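# Lift headset by headband, hold cable with other gripper

## Task

Using the left arm, lift the headset (the headset itself, not its cable) and keep it steady by gripping the headband. Its lowest point must sit at least roughly a hand's length above the table, and no part may extend beyond the table edge. The left gripper must be commanded fully shut, with the headband pinched between its fingers. Those fingers may touch the headband and nothing else. The cat ears count as headband; the thin side pieces reaching down to the ear cups do not. Apart from the cable, only the left gripper and optionally the right arm may touch the headset. The cable's plug counts as a separate object; the cable itself does not. The right gripper must hold the cable firmly, deep between its finger pads rather than at the tips or edges, at a point below where the cable exits the ear cup. Between the ear cup and that grip, the cable must stay well above the table and touch nothing except itself, the headset and the arms. If the right arm were removed, the headset must not drop more than a little. The cable's loose end must not hang lower than the tabletop. If that end ever drops far below the tabletop or reaches far past the table edge, whether held or not, the task fails. Once all of this holds, declare completion. Nothing other than the required grips may depend on the robot to stay in place at the end.

## Robot and tools

Robot: two arms, left_arm (on the +y side) and right_arm. Each has a parallel gripper. The fingers point along the gripper's own +z axis and close along its y axis. The reported end_effector_position is the point between the finger pads, about 1 cm behind the fingertips.

World frame: the origin is on the tabletop midway between the arms. +z is up and +x points out over the table. All state poses use this frame: position in metres, orientation as quaternion wxyz. The names left and right refer to the arms, not to sides of any image. Reported hand positions can be somewhat off, more so at long reach.

Row layout, used by execute_actions and move: one flat list of 14 numbers covering both arms, each number in [-1, 1]. Left arm first: dx, dy, dz, rx, ry, rz, opening. Then the same seven for right_arm. Always send all 14, even if only one arm should move.
- dx..rz is an offset, not a pose. It is expressed in that gripper's own axes and measured from the gripper's measured pose at the start of the action. For a call's first action, that is the pose in the latest result. Scale: 1.0 = 0.6 m for translation and 180 degrees for rotation. rx, ry, rz together form a single rotation vector.
- opening is absolute, not an offset: +1 is fully open (0.094 m) and -1 is closed.

execute_actions(actions): a list of actions. Each action is a table of up to 15 rows, one row per control step of 1/30 s. A short table repeats its final row until 15 steps are done. Every row is an offset from the action's starting pose, not from the row before it. An empty list just returns the current state and images.

move(target, speed, blocking): target is one 14-number row as above, giving offsets from the pose in the most recent result that showed one. Each gripper travels in a straight line toward its target, takes the shorter rotation, and all arms finish together. A move lasts 0.5 to 10 s; after 10 s it stops short. speed is in m/s, 0.002 to 0.5, default 0.25; the turn rate limit is twice that in rad/s. Openings are applied when the move starts. Paths ignore obstacles and the other arm, and grippers may lag, drift or overshoot speed, especially with the arm nearly straight. Faster moves and targets set further past a contact hit and press harder. With blocking=false the call returns after 0.5 s while motion continues. Until a result shows the move has ended, you must call wait or stop before sending new rows or moves. The extra 'move:' line reports how the move ended: done, off_target, moving, held (a check blocked the final step) or fault, plus which limits acted. limits=paced means the pose sent was clipped. limits=held means some steps were blocked, and the arm may then move much faster than speed. If only one arm is named, the other finished near its target. Each gripper's distance from its target is also listed.

wait(seconds): 0 to 10 s. Each arm keeps its last command, and any running move goes on; the wait returns early if the move ends. stop(): brakes a running move, which needs room, more at speed. The fingers keep moving. zoom_image(camera, region): camera is cam_high, cam_low, cam_left_wrist or cam_right_wrist. region is [x0, y0, x1, y1] in pixels of that camera's latest image, origin at top-left, at most 504x504. finished_scene(scene): pass the current scene number to end it and get the next task. This cannot be undone. Replying with no tool call ends everything.

Controller behaviour: at each step, the command is clipped to within 70 mm and 16 degrees of the measured pose. Damped inverse kinematics then favours position over orientation. Large offsets therefore take several actions, and an arm never goes past its last clipped pose. 'Hand target' lines show the pose the controller is currently driving toward. A 'pose unreachable' line means the clearance check altered or blocked that arm's command. Arms tend to stop a centimetre or more short, usually low, and can droop further if you keep sending zero offsets. To hold an arm in place, send the correction back to the wanted pose in a reply's first call, then zeros in later calls, aiming a bit higher each time it still sags. Elbows never fully straighten. Joint limits (rad): waist ±2.880, shoulder 0 to 3.142, elbow 0 to 3.019, wrist pitch -1.693 to 1.571, wrist yaw ±1.571, wrist roll ±2.094.

Gripping: grip_measured reports the finger opening on the same scale as the command. The last joint value gives it in metres. Each gripper may read up to about 1 mm off, by a fixed amount. To hold something, command below grip_measured: about 0.03 below is secure, less is lighter. The limit is roughly 50 to 62 N per pad, lower on thin parts (under about 2 mm), with a brief spike at first contact.

Cameras: cam_high, cam_low and two wrist cameras, each 504x504, returned in that order, with pinhole+radial calibration listed (K, D, T_world_to_cam). Wrist camera poses follow joint readings. Calibration may be off by a few degrees or millimetres; results list any camera whose numbers change.

Avoid: arms hitting or pushing hard on each other (this can end the scene), knocking anything off the table, drops, slips, slams and hard pushes. Brief tugs on held parts or nudges to loose items can occur. Holding loads heats motors: a MOTOR HOT line appears from 85 °C. At 100 °C an OVER-TEMPERATURE FAULT makes that arm let go and fall until it cools. FAULT lines can cut short moves, actions or waits. An arm blocked by an object keeps pressing until it gets a new command. The robot holds its last command between replies, and shorter, smoother, low-effort motion is preferred.

Each tool is called after "Emit:" as name(argument=value, ...) on one line, values as JSON.

## Session

Emit:
execute_actions(actions=[])

Scene clock: 0.00 s.
left_arm: end_effector_position=(+0.1552, +0.1856, +0.1323) grip_measured=+1.000 end_effector_quat_wxyz=(-0.135, -0.438, +0.874, +0.163) | right_arm: end_effector_position=(+0.8760, -0.3319, +0.3969) grip_measured=+1.000 end_effector_quat_wxyz=(+0.604, -0.054, +0.726, +0.326)
Joint positions: left_arm=[-0.49   1.143  0.748 -1.601  0.004 -1.353  0.094] | right_arm=[-0.156  2.026  1.952 -0.002 -0.663  0.374  0.094]
Joint velocities: left_arm=[-0.005  0.005 -0.002 -0.002 -0.022 -0.037  0.   ] | right_arm=[-0.005 -0.005 -0.012 -0.012 -0.007  0.051  0.   ]
Motor temperatures (°C, as the motors report them): left_arm=[29 26 29 27 26 27] | right_arm=[28 29 27 26 28 26]
Hand target (left_arm): +0.161, +0.183, +0.136; -0.131, -0.438, +0.875, +0.158
Hand target (right_arm): +0.874, -0.332, +0.426; +0.621, -0.064, +0.711, +0.322

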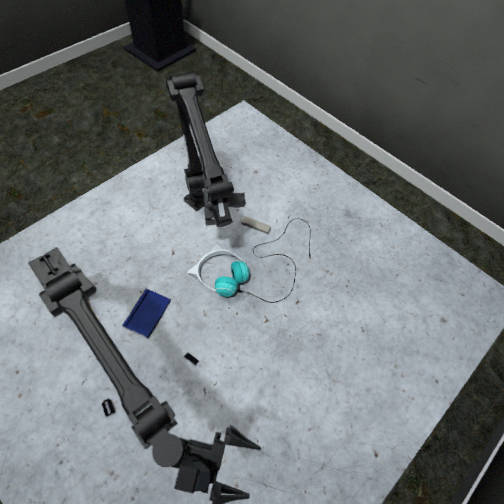

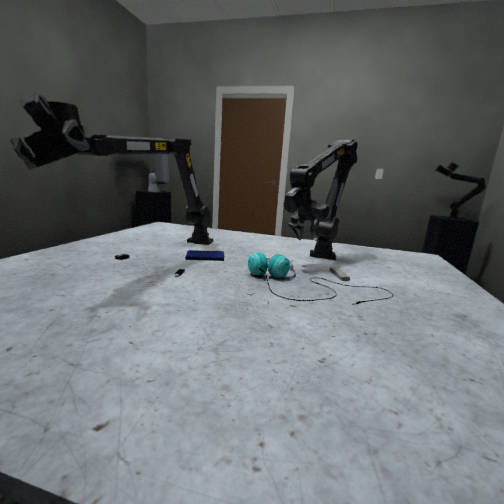

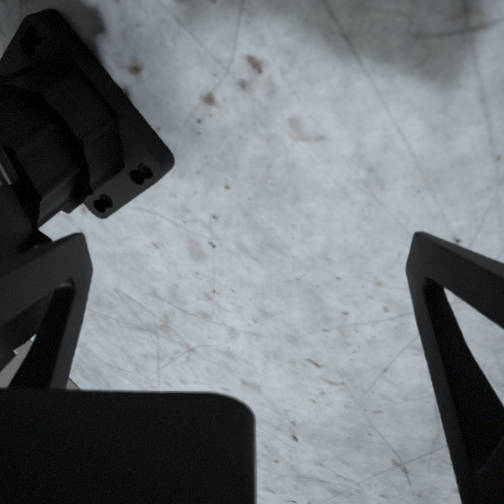

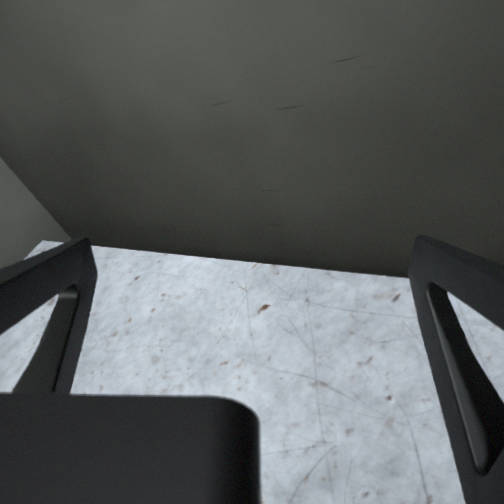

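Emit:
zoom_image(camera="cam_high", region=[170, 200, 330, 320])

Emit:
zoom_image(camera="cam_low", region=[230, 230, 410, 320])

Region (170, 200, 330, 320) of cam_high's 504x504 image, scaled by 3.150, with more detail than that image has; it fills the top 378 rows of this view, and the rest is white.

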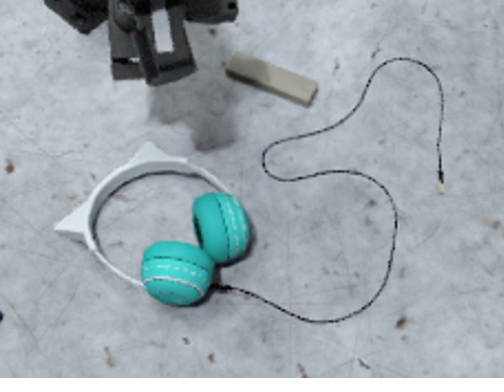

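Region (230, 230, 410, 320) of cam_low's 504x504 image, scaled by 2.800, with more detail than that image has.

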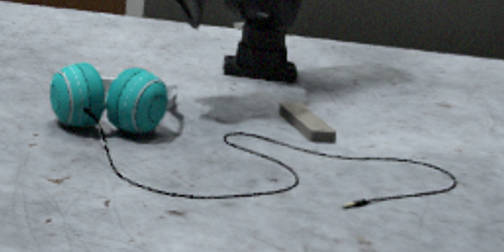

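Emit:
move(target=[0.159,-0.264,-0.137,0.0167,-0.1774,0.7806,0.3,0.532,0.308,-0.505,-0.075,0.110,-0.151,1], speed=0.4)

Scene clock: 37.13 s.
left_arm: end_effector_position=(+0.2332, +0.0235, +0.1425) grip_measured=+0.302 end_effector_quat_wxyz=(-0.019, +0.701, +0.713, +0.009) | right_arm: end_effector_position=(+0.4561, -0.2603, +0.1966) grip_measured=+1.000 end_effector_quat_wxyz=(+0.522, -0.337, +0.746, +0.240)
Joint positions: left_arm=[-0.852  1.297  0.963 -1.274 -0.018  0.766  0.061] | right_arm=[-0.139  1.179  0.587  0.048 -0.857 -0.422  0.094]
Joint velocities: left_arm=[-0.015 -0.015 -0.002  0.002 -0.022 -0.022  0.   ] | right_arm=[-0.005 -0.015  0.002 -0.002  0.007 -0.022  0.   ]
Motor temperatures (°C, as the motors report them): left_arm=[29 26 33 27 26 27] | right_arm=[28 31 32 27 28 26]
Hand target (left_arm): +0.245, +0.008, +0.151; -0.003, +0.709, +0.705, +0.007
Hand target (right_arm): +0.451, -0.253, +0.197; +0.519, -0.346, +0.743, +0.242
Off the commanded pose (left_arm): 0.024 m, 3 deg.
Off the commanded pose (right_arm): 0.013 m, 1 deg.
move: off_target (left_arm, right_arm)
camera_calibration (this result's frames):
cam_left_wrist: T_world_to_cam=[[-0.999695, -0.0178188, 0.0171118, 0.230652], [-0.00329482, 0.78263, 0.622478, -0.102435], [-0.024484, 0.622231, -0.78245, 0.224828], [0, 0, 0, 1]] pos_world=[0.235749, -0.0556165, 0.235733]
cam_right_wrist: T_world_to_cam=[[0.762133, -0.647376, -0.00759242, -0.514587], [-0.532303, -0.6199, -0.576522, 0.200358], [0.36852, 0.443428, -0.817046, 0.229136], [0, 0, 0, 1]] pos_world=[0.414394, -0.310535, 0.298818]

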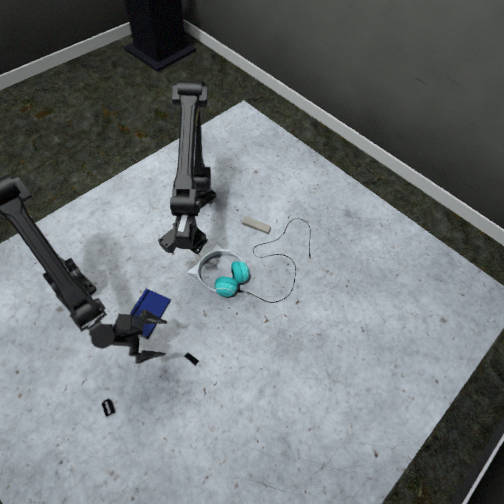

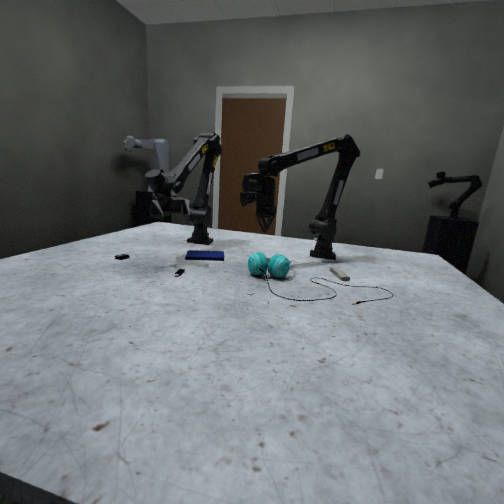

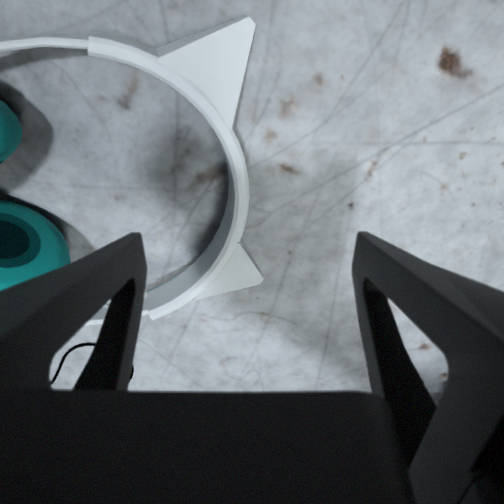

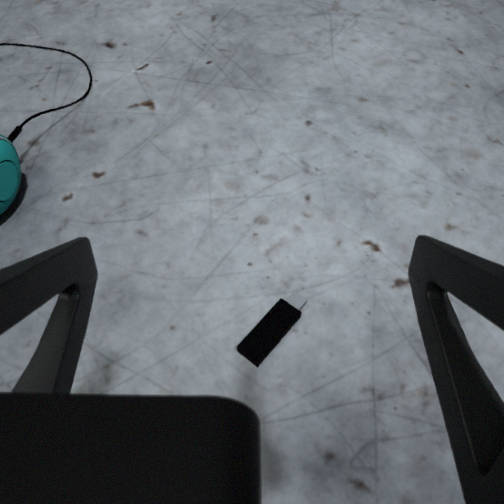

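Emit:
move(target=[0.055,0.015,0.1,0,0,0,0.3,0,0,0,0,0,0,1])

Scene clock: 43.90 s.
left_arm: end_effector_position=(+0.2396, +0.0581, +0.0907) grip_measured=+0.302 end_effector_quat_wxyz=(-0.013, +0.695, +0.718, +0.008) | right_arm: end_effector_position=(+0.4561, -0.2603, +0.1966) grip_measured=+1.000 end_effector_quat_wxyz=(+0.523, -0.337, +0.746, +0.240)
Joint positions: left_arm=[-0.761  1.299  0.817 -1.113 -0.018  0.842  0.061] | right_arm=[-0.139  1.179  0.587  0.048 -0.857 -0.423  0.094]
Joint velocities: left_arm=[-0.005 -0.005  0.002  0.012 -0.037 -0.022 -0.   ] | right_arm=[-0.015 -0.005  0.007 -0.002 -0.051 -0.007  0.   ]
Motor temperatures (°C, as the motors report them): left_arm=[29 26 34 27 26 27] | right_arm=[28 31 31 27 28 26]
Hand target (left_arm): +0.241, +0.059, +0.084; -0.019, +0.701, +0.713, +0.008
Hand target (right_arm): +0.456, -0.260, +0.197; +0.522, -0.337, +0.746, +0.240
Off the commanded pose (left_arm): 0.007 m, 1 deg.
Off the commanded pose (right_arm): 0.000 m, 0 deg.
move: done
camera_calibration (this result's frames):
cam_left_wrist: T_world_to_cam=[[-0.999429, -0.0322231, 0.0101606, 0.239951], [-0.0191751, 0.788551, 0.61467, -0.0930125], [-0.0278187, 0.614124, -0.788719, 0.164714], [0, 0, 0, 1]] pos_world=[0.242613, -0.0200777, 0.184647]
cam_right_wrist: T_world_to_cam=[[0.76239, -0.647085, -0.00651583, -0.51484], [-0.531594, -0.620514, -0.576516, 0.199874], [0.369012, 0.442994, -0.81706, 0.228801], [0, 0, 0, 1]] pos_world=[0.41433, -0.310478, 0.29882]

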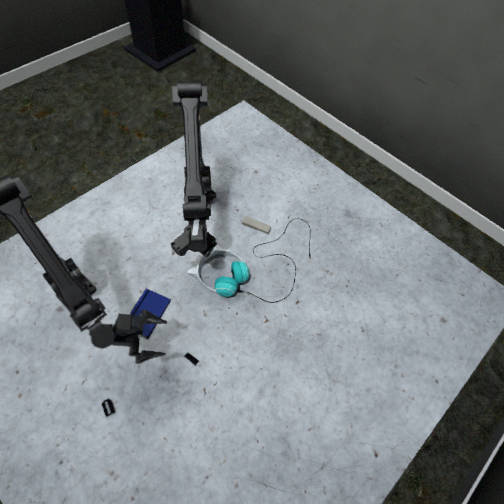

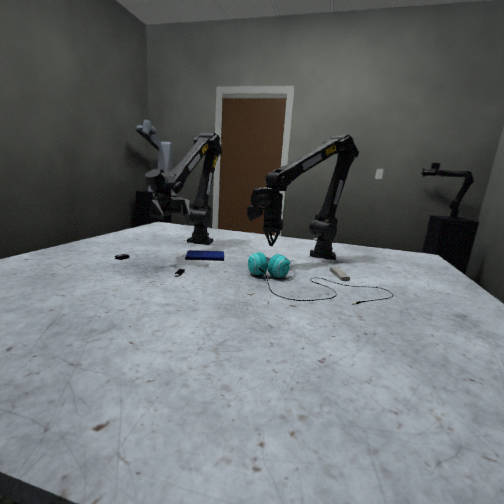

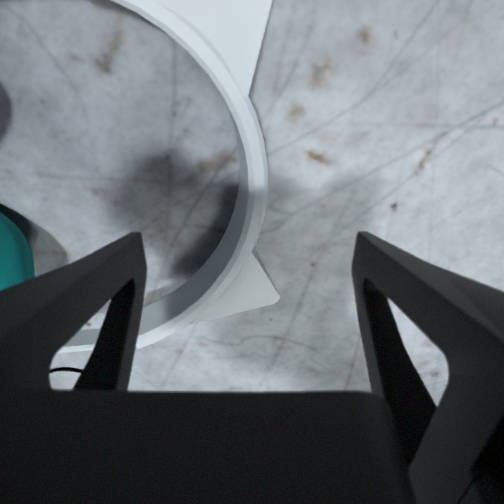

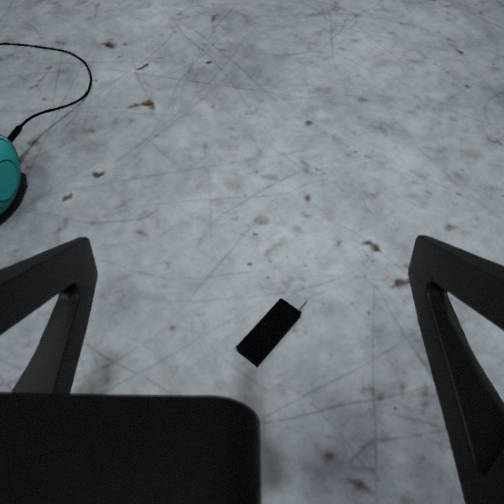

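Emit:
move(target=[0.021,-0.004,0.118,0,0,0,0.0,0,0,0,0,0,0,1], speed=0.12)

Scene clock: 50.07 s.
left_arm: end_effector_position=(+0.2361, +0.0693, +0.0264) grip_measured=+0.002 end_effector_quat_wxyz=(-0.008, +0.693, +0.721, +0.008) | right_arm: end_effector_position=(+0.4561, -0.2603, +0.1966) grip_measured=+1.000 end_effector_quat_wxyz=(+0.523, -0.337, +0.746, +0.240)
Joint positions: left_arm=[-0.74   1.381  0.691 -0.896 -0.018  0.856  0.047] | right_arm=[-0.139  1.179  0.587  0.048 -0.857 -0.423  0.094]
Joint velocities: left_arm=[ 0.005 -0.005 -0.002  0.002 -0.051 -0.022 -0.001] | right_arm=[ 0.005 -0.005  0.002 -0.017  0.022 -0.007  0.   ]
Motor temperatures (°C, as the motors report them): left_arm=[29 27 33 27 26 27] | right_arm=[28 30 31 27 28 26]
Hand target (left_arm): +0.237, +0.072, +0.020; -0.013, +0.695, +0.718, +0.008
Hand target (right_arm): +0.456, -0.260, +0.197; +0.523, -0.337, +0.746, +0.240
Off the commanded pose (left_arm): 0.007 m, 1 deg.
Off the commanded pose (right_arm): 0.000 m, 0 deg.
move: done
camera_calibration (this result's frames):
cam_left_wrist: T_world_to_cam=[[-0.999247, -0.0386668, 0.0030852, 0.237999], [-0.0287759, 0.792271, 0.609491, -0.0602765], [-0.0260114, 0.608943, -0.792787, 0.107033], [0, 0, 0, 1]] pos_world=[0.238869, -0.00821916, 0.120858]
cam_right_wrist: T_world_to_cam=[[0.76239, -0.647085, -0.00651583, -0.51484], [-0.531594, -0.620514, -0.576516, 0.199874], [0.369012, 0.442994, -0.81706, 0.228801], [0, 0, 0, 1]] pos_world=[0.41433, -0.310478, 0.29882]

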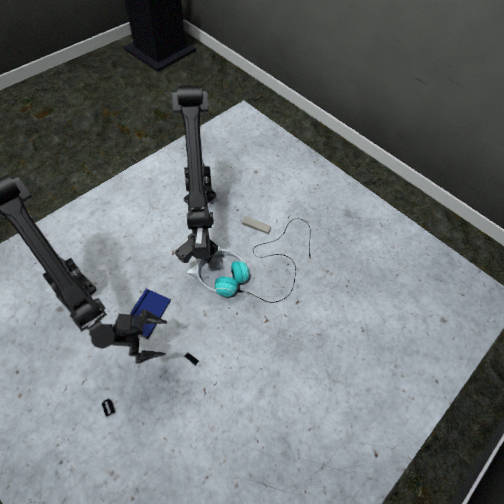

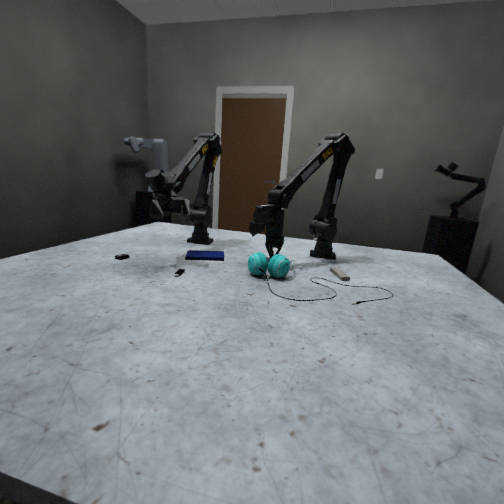

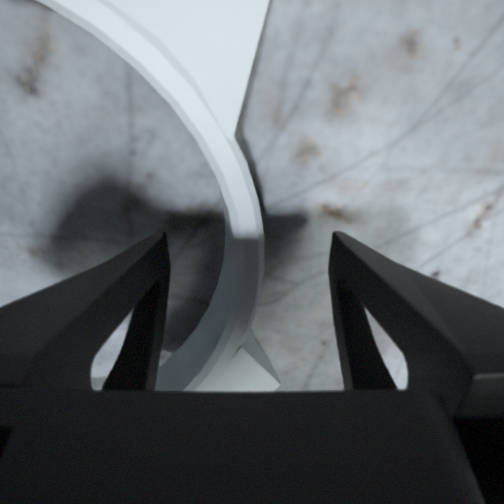

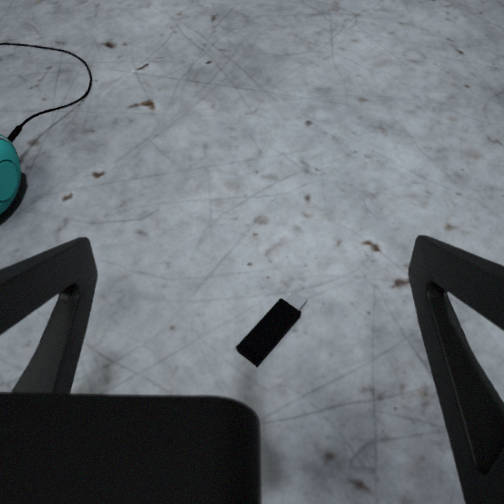

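Emit:
move(target=[0,0.003,0.032,0,0,0,-0.3,0,0,0,0,0,0,1], speed=0.05)

Emit:
move(target=[0,0,0,0,0,0,-1,0,0,0,0,0,0,1])

Scene clock: 54.80 s.
left_arm: end_effector_position=(+0.2393, +0.0667, +0.0153) grip_measured=-0.298 end_effector_quat_wxyz=(-0.000, +0.693, +0.720, +0.009) | right_arm: end_effector_position=(+0.4561, -0.2603, +0.1966) grip_measured=+1.000 end_effector_quat_wxyz=(+0.523, -0.337, +0.746, +0.240)
Joint positions: left_arm=[-0.74   1.407  0.679 -0.842 -0.018  0.857  0.033] | right_arm=[-0.139  1.179  0.587  0.048 -0.857 -0.423  0.094]
Joint velocities: left_arm=[-0.015 -0.005 -0.007  0.002 -0.037 -0.066 -0.001] | right_arm=[ 0.005 -0.005 -0.012 -0.002  0.051 -0.081  0.   ]
Motor temperatures (°C, as the motors report them): left_arm=[29 27 33 27 26 27] | right_arm=[28 30 31 27 28 26]
Hand target (left_arm): +0.238, +0.070, +0.007; -0.008, +0.693, +0.721, +0.008
Hand target (right_arm): +0.456, -0.260, +0.197; +0.523, -0.337, +0.746, +0.240
Off the commanded pose (left_arm): 0.009 m, 1 deg.
Off the commanded pose (right_arm): 0.000 m, 0 deg.
move: done
camera_calibration (this result's frames):
cam_left_wrist: T_world_to_cam=[[-0.999242, -0.0379321, -0.00872576, 0.241333], [-0.0355519, 0.798211, 0.601327, -0.0499914], [-0.0158446, 0.601182, -0.798955, 0.0980953], [0, 0, 0, 1]] pos_world=[0.240927, -0.00991512, 0.110541]
cam_right_wrist: T_world_to_cam=[[0.76239, -0.647085, -0.00651583, -0.51484], [-0.531594, -0.620514, -0.576516, 0.199874], [0.369012, 0.442994, -0.81706, 0.228801], [0, 0, 0, 1]] pos_world=[0.41433, -0.310478, 0.29882]

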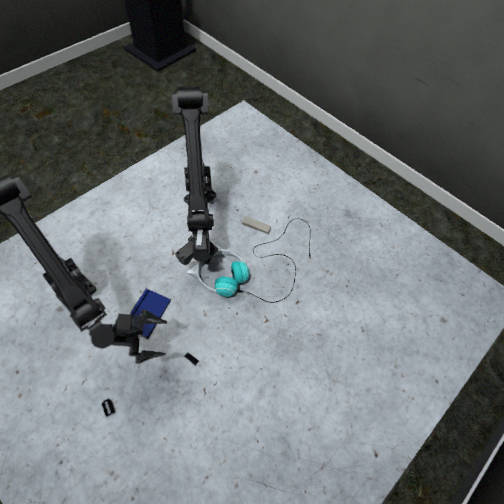

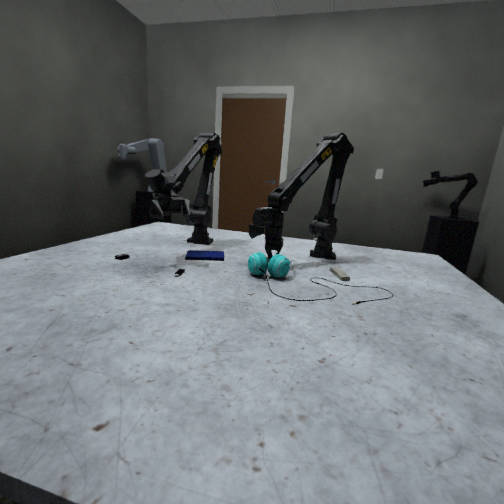

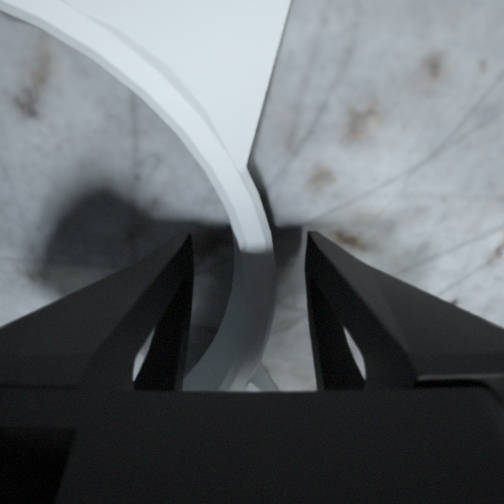

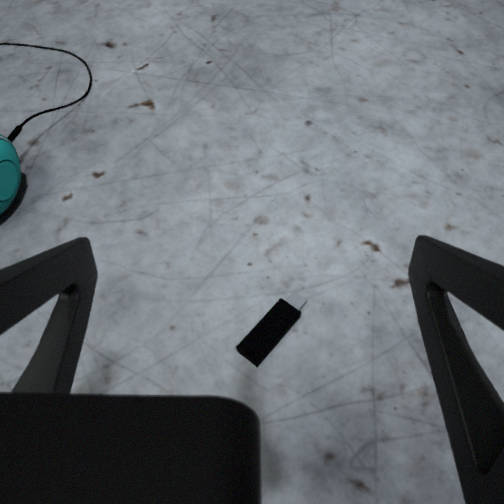

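Scene clock: 55.30 s.
left_arm: end_effector_position=(+0.2418, +0.0668, +0.0188) grip_measured=-0.814 end_effector_quat_wxyz=(+0.006, +0.692, +0.721, +0.014) | right_arm: end_effector_position=(+0.4561, -0.2603, +0.1966) grip_measured=+1.000 end_effector_quat_wxyz=(+0.523, -0.337, +0.746, +0.240)
Joint positions: left_arm=[-0.74   1.395  0.679 -0.84  -0.027  0.855  0.009] | right_arm=[-0.139  1.179  0.587  0.048 -0.857 -0.423  0.094]
Joint velocities: left_arm=[-0.005  0.005  0.002 -0.012 -0.081  0.051 -0.   ] | right_arm=[ 0.005 -0.005 -0.012 -0.002  0.022  0.037  0.   ]
Motor temperatures (°C, as the motors report them): left_arm=[29 27 33 27 26 27] | right_arm=[28 30 31 27 28 26]
Hand target (left_arm): +0.239, +0.067, +0.015; -0.000, +0.693, +0.721, +0.009
Hand target (right_arm): +0.456, -0.260, +0.197; +0.523, -0.337, +0.746, +0.240
Off the commanded pose (left_arm): 0.004 m, 1 deg.
Off the commanded pose (right_arm): 0.000 m, 0 deg.
move: done
camera_calibration (this result's frames):
cam_left_wrist: T_world_to_cam=[[-0.998885, -0.0403115, -0.0245818, 0.244207], [-0.0469981, 0.799034, 0.599446, -0.0493332], [-0.00452283, 0.599932, -0.800038, 0.0982179], [0, 0, 0, 1]] pos_world=[0.24206, -0.00966079, 0.114154]
cam_right_wrist: T_world_to_cam=[[0.76239, -0.647085, -0.00651583, -0.51484], [-0.531594, -0.620514, -0.576516, 0.199874], [0.369012, 0.442994, -0.81706, 0.228801], [0, 0, 0, 1]] pos_world=[0.41433, -0.310478, 0.29882]

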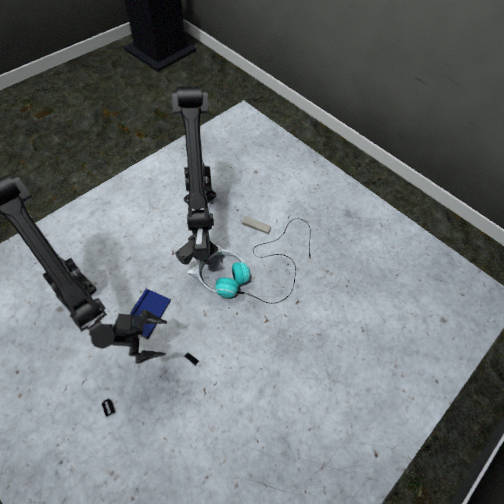

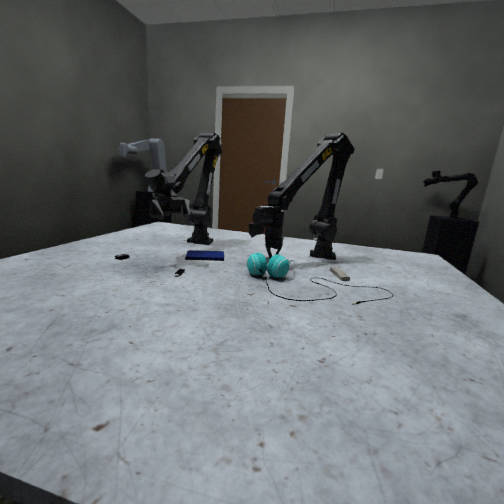

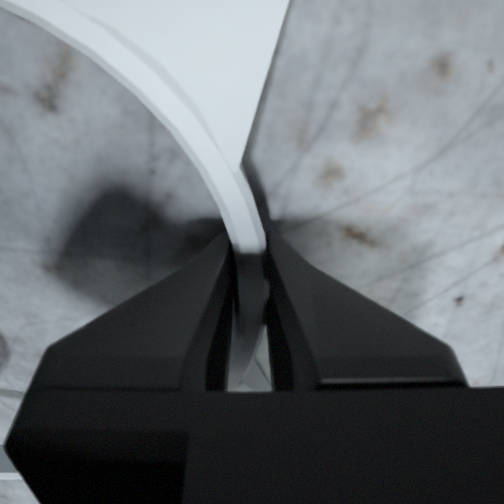

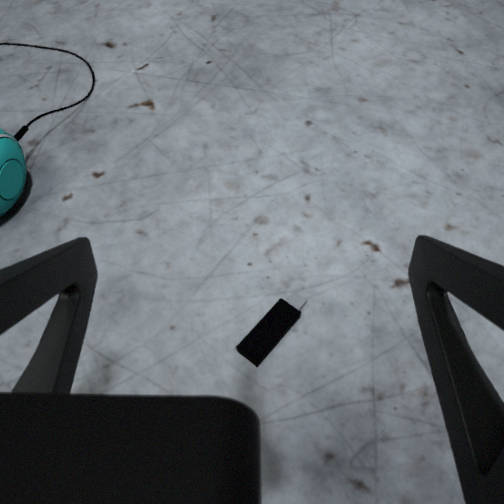

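Emit:
move(target=[0,0.13,-0.52,0,0,0,-1,0,0,0,0,0,0,1], speed=0.15)

Scene clock: 59.90 s.
left_arm: end_effector_position=(+0.2931, +0.0715, +0.3156) grip_measured=-0.836 end_effector_quat_wxyz=(-0.004, +0.690, +0.723, +0.010) | right_arm: end_effector_position=(+0.4561, -0.2603, +0.1966) grip_measured=+1.000 end_effector_quat_wxyz=(+0.523, -0.337, +0.746, +0.240)
Joint positions: left_arm=[-0.636  1.273  1.401 -1.702 -0.021  0.953  0.008] | right_arm=[-0.139  1.179  0.587  0.048 -0.857 -0.423  0.094]
Joint velocities: left_arm=[-0.005  0.034  0.002  0.007  0.022  0.022  0.001] | right_arm=[-0.005 -0.005  0.007 -0.027 -0.051  0.081  0.   ]
Motor temperatures (°C, as the motors report them): left_arm=[29 27 33 27 26 27] | right_arm=[28 30 31 27 28 26]
Hand target (left_arm): +0.305, +0.068, +0.333; +0.016, +0.692, +0.721, +0.015
Hand target (right_arm): +0.456, -0.260, +0.197; +0.523, -0.337, +0.746, +0.240
Off the commanded pose (left_arm): 0.025 m, 1 deg.
Off the commanded pose (right_arm): 0.000 m, 0 deg.
joint sent to its limit (left arm) — the command would take joint 4 (wrist pitch) past its lower limit, so that joint was sent only as far as its limit.
move: off_target (left_arm)
camera_calibration (this result's frames):
cam_left_wrist: T_world_to_cam=[[-0.998913, -0.0462917, -0.00553941, 0.297343], [-0.040179, 0.794501, 0.605933, -0.232335], [-0.0236486, 0.605496, -0.795497, 0.336926], [0, 0, 0, 1]] pos_world=[0.295653, -0.00565218, 0.41045]
cam_right_wrist: T_world_to_cam=[[0.76239, -0.647085, -0.00651583, -0.51484], [-0.531594, -0.620514, -0.576516, 0.199874], [0.369012, 0.442994, -0.81706, 0.228801], [0, 0, 0, 1]] pos_world=[0.41433, -0.310478, 0.29882]

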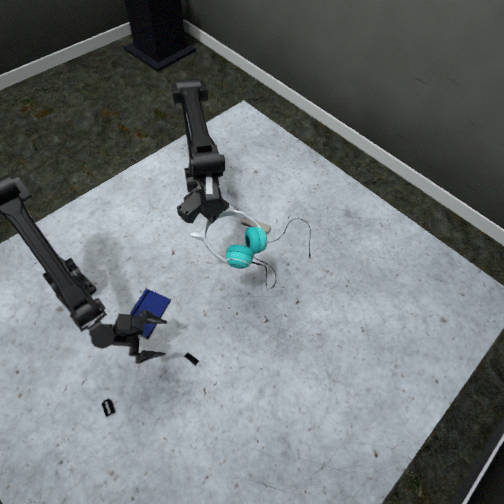

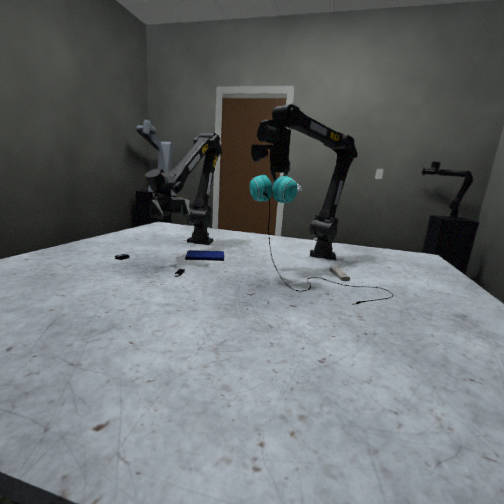

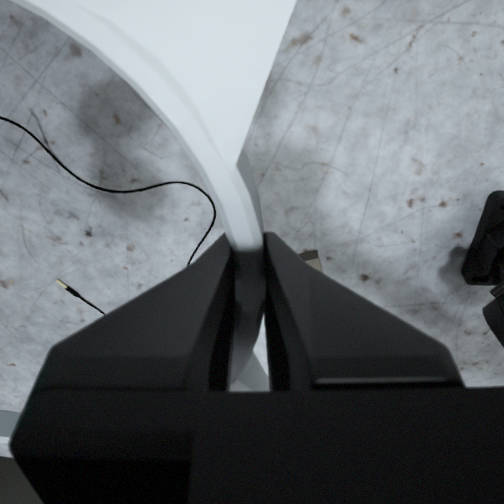

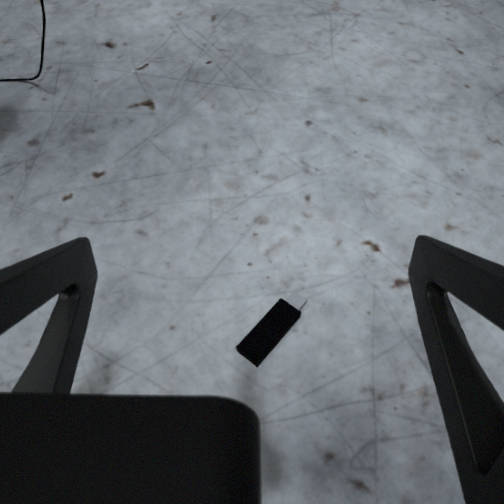

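Emit:
move(target=[0,0.015,-0.025,0,0,0,-1,-0.015,0.128,0.323,-0.157,0,-0.057,1])

Scene clock: 68.30 s.
left_arm: end_effector_position=(+0.2940, +0.0718, +0.3146) grip_measured=-0.836 end_effector_quat_wxyz=(-0.005, +0.690, +0.724, +0.009) | right_arm: end_effector_position=(+0.5042, -0.0777, +0.1198) grip_measured=+1.000 end_effector_quat_wxyz=(+0.428, -0.507, +0.649, +0.372)
Joint positions: left_arm=[-0.633  1.276  1.401 -1.702 -0.019  0.955  0.008] | right_arm=[ 0.208  1.685  0.902  0.072 -0.992 -0.572  0.094]
Joint velocities: left_arm=[ 0.005  0.005 -0.012 -0.002  0.037  0.095 -0.001] | right_arm=[-0.015 -0.005 -0.002 -0.007  0.007 -0.022  0.   ]
Motor temperatures (°C, as the motors report them): left_arm=[29 27 35 27 26 27] | right_arm=[28 30 31 27 28 26]
Hand target (left_arm): +0.301, +0.072, +0.330; +0.013, +0.690, +0.723, +0.013
Hand target (right_arm): +0.518, -0.069, +0.139; +0.443, -0.519, +0.633, +0.366
Off the commanded pose (left_arm): 0.018 m, 0 deg.
Off the commanded pose (right_arm): 0.027 m, 3 deg.
joint sent to its limit (left arm) — the command would take joint 4 (wrist pitch) past its lower limit, so that joint was sent only as far as its limit.
move: off_target (left_arm, right_arm)
camera_calibration (this result's frames):
cam_left_wrist: T_world_to_cam=[[-0.998836, -0.048206, -0.00192501, 0.297202], [-0.0395074, 0.794397, 0.606113, -0.232195], [-0.027689, 0.605483, -0.795376, 0.337083], [0, 0, 0, 1]] pos_world=[0.297016, -0.00531633, 0.409417]
cam_right_wrist: T_world_to_cam=[[0.979678, -0.194221, -0.0500919, -0.503076], [-0.188553, -0.806601, -0.560216, 0.105118], [0.0684015, 0.558276, -0.826831, 0.229099], [0, 0, 0, 1]] pos_world=[0.497002, -0.14082, 0.223115]

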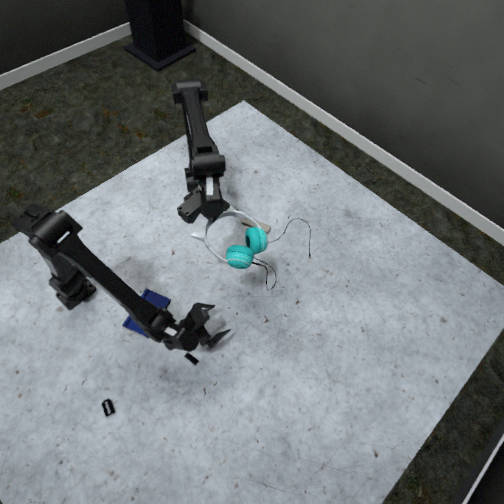

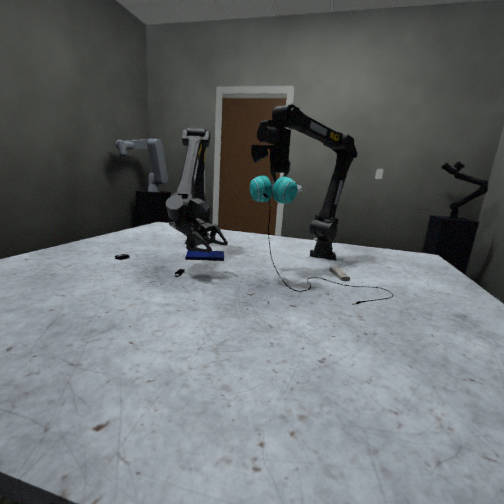

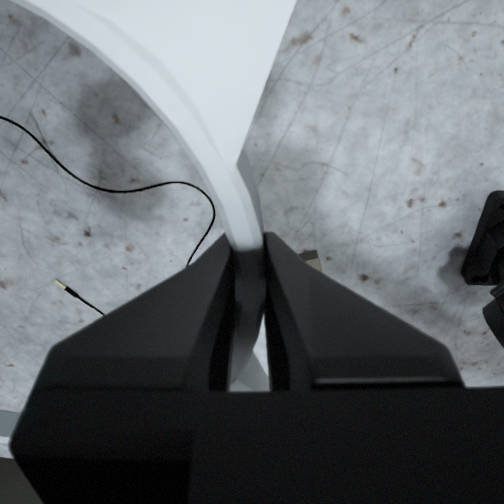

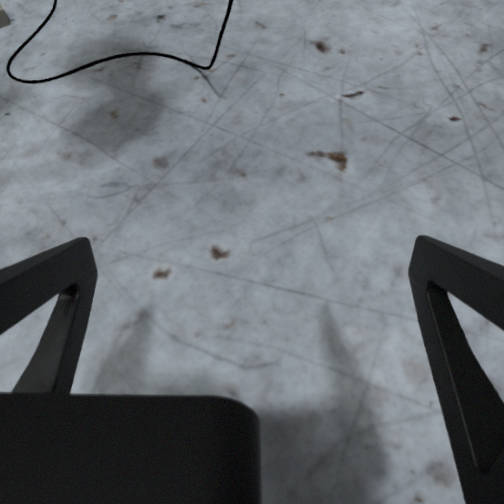

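Emit:
move(target=[0,0.012,-0.025,0,0,0,-1,-0.112,-0.02,0.196,0,0,-0.015,1], speed=0.15)

Scene clock: 74.27 s.
left_arm: end_effector_position=(+0.2939, +0.0717, +0.3146) grip_measured=-0.836 end_effector_quat_wxyz=(-0.005, +0.690, +0.724, +0.008) | right_arm: end_effector_position=(+0.5259, +0.0364, +0.1182) grip_measured=+1.000 end_effector_quat_wxyz=(+0.413, -0.520, +0.653, +0.364)
Joint positions: left_arm=[-0.633  1.276  1.401 -1.702 -0.018  0.955  0.008] | right_arm=[ 0.41   1.812  1.087  0.107 -0.823 -0.43   0.094]
Joint velocities: left_arm=[ 0.005 -0.005 -0.007  0.017  0.007 -0.051  0.   ] | right_arm=[ 0.005 -0.015 -0.012  0.002  0.051  0.022  0.   ]
Motor temperatures (°C, as the motors report them): left_arm=[29 27 35 27 26 27] | right_arm=[28 30 31 27 28 26]
Hand target (left_arm): +0.301, +0.072, +0.329; +0.012, +0.690, +0.724, +0.012
Hand target (right_arm): +0.542, +0.050, +0.141; +0.437, -0.523, +0.637, +0.362
Off the commanded pose (left_arm): 0.017 m, 0 deg.
Off the commanded pose (right_arm): 0.032 m, 3 deg.
joint sent to its limit (left arm) — the command would take joint 4 (wrist pitch) past its lower limit, so that joint was sent only as far as its limit.
move: off_target (left_arm, right_arm)
camera_calibration (this result's frames):
cam_left_wrist: T_world_to_cam=[[-0.998836, -0.0482146, -0.0012639, 0.296881], [-0.0391404, 0.794981, 0.605371, -0.231982], [-0.0281829, 0.604716, -0.795943, 0.337556], [0, 0, 0, 1]] pos_world=[0.296969, -0.0053906, 0.409485]
cam_right_wrist: T_world_to_cam=[[0.982417, -0.180575, -0.0474319, -0.504487], [-0.178182, -0.830962, -0.527023, 0.191892], [0.0557531, 0.526208, -0.848526, 0.173037], [0, 0, 0, 1]] pos_world=[0.52016, -0.022696, 0.224029]

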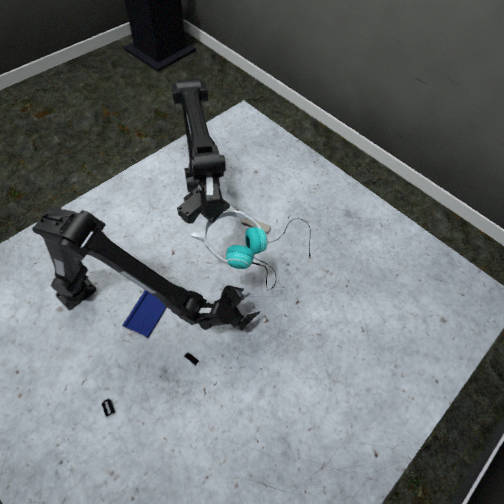

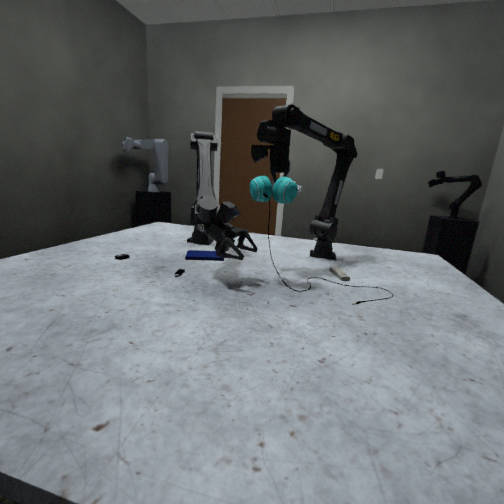

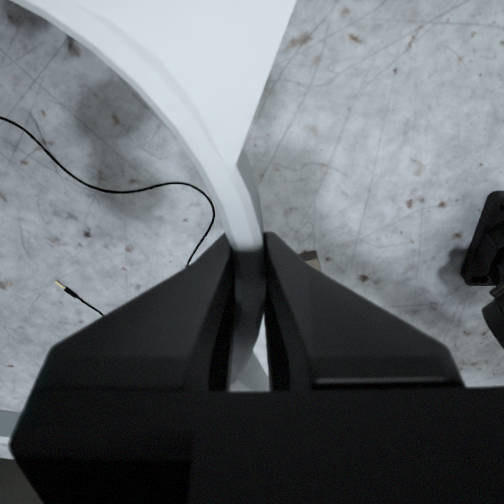

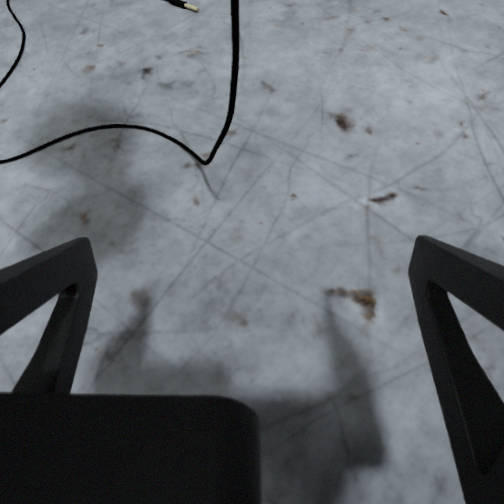

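Emit:
move(target=[0,0.012,-0.025,0,0,0,-1,-0.127,-0.004,0.132,0,-0.09,-0.015,0.6], speed=0.12)

Emit:
zoom_image(camera="cam_low", region=[200, 160, 330, 290])

Scene clock: 79.83 s.
left_arm: end_effector_position=(+0.2937, +0.0715, +0.3146) grip_measured=-0.836 end_effector_quat_wxyz=(-0.005, +0.690, +0.724, +0.007) | right_arm: end_effector_position=(+0.5381, +0.1190, +0.1329) grip_measured=+0.603 end_effector_quat_wxyz=(+0.487, -0.476, +0.599, +0.422)
Joint positions: left_arm=[-0.633  1.276  1.401 -1.702 -0.016  0.955  0.008] | right_arm=[ 0.516  1.964  1.165  0.553 -0.794 -0.136  0.075]
Joint velocities: left_arm=[-0.024  0.005 -0.012  0.007 -0.037 -0.007  0.001] | right_arm=[-0.005  0.005 -0.002  0.002  0.037  0.007  0.001]
Motor temperatures (°C, as the motors report them): left_arm=[29 27 35 27 26 27] | right_arm=[28 30 32 27 28 26]
Hand target (left_arm): +0.300, +0.072, +0.329; +0.012, +0.690, +0.724, +0.011
Hand target (right_arm): +0.547, +0.135, +0.158; +0.509, -0.478, +0.576, +0.425
Off the commanded pose (left_arm): 0.017 m, 0 deg.
Off the commanded pose (right_arm): 0.032 m, 4 deg.
joint sent to its limit (left arm) — the command would take joint 4 (wrist pitch) past its lower limit, so that joint was sent only as far as its limit.
move: off_target (left_arm, right_arm)
camera_calibration (this result's frames):
cam_left_wrist: T_world_to_cam=[[-0.998836, -0.0482251, -0.000382402, 0.296453], [-0.0386516, 0.795759, 0.604379, -0.231696], [-0.028842, 0.603691, -0.796697, 0.338186], [0, 0, 0, 1]] pos_world=[0.296907, -0.00548953, 0.409577]
cam_right_wrist: T_world_to_cam=[[0.983506, -0.176533, -0.0393881, -0.502971], [-0.151996, -0.688608, -0.709025, 0.263609], [0.0980436, 0.703318, -0.704082, 0.0782804], [0, 0, 0, 1]] pos_world=[0.527068, 0.0376757, 0.22221]

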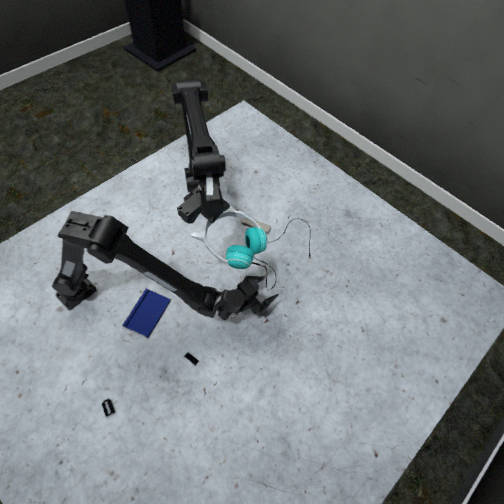

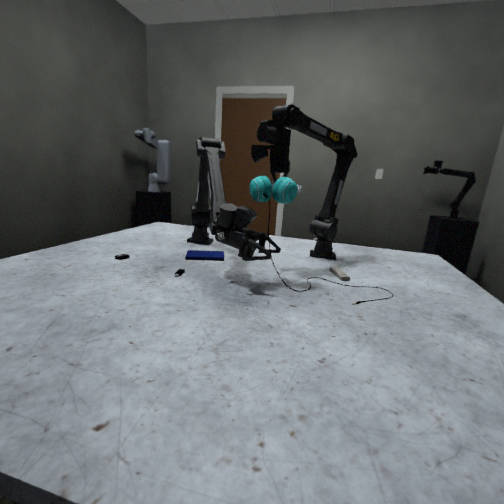

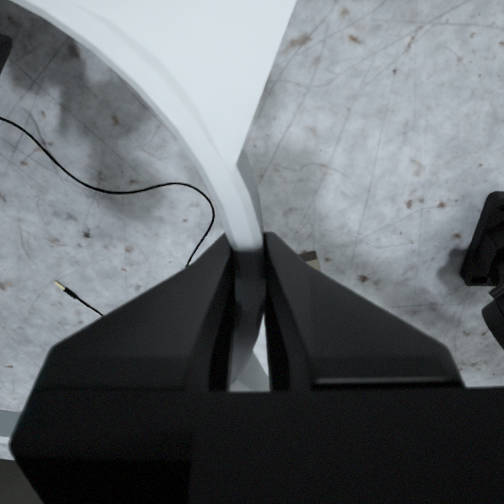

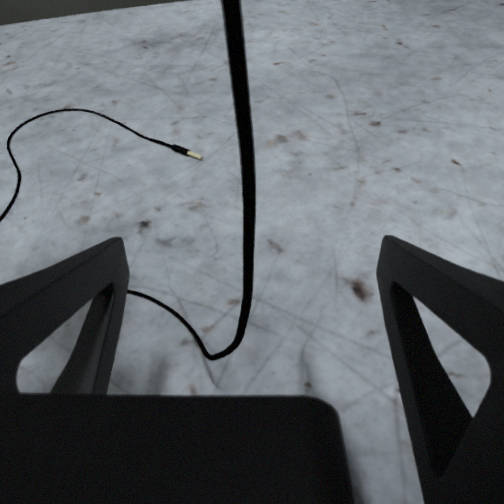

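Region (200, 160, 330, 290) of cam_low's 504x504 image, scaled by 3.877, with more detail than that image has.

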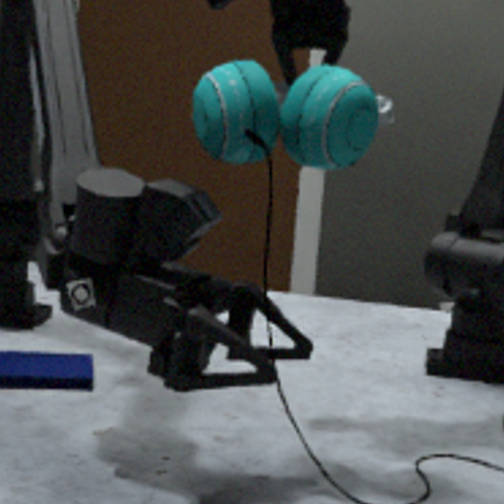

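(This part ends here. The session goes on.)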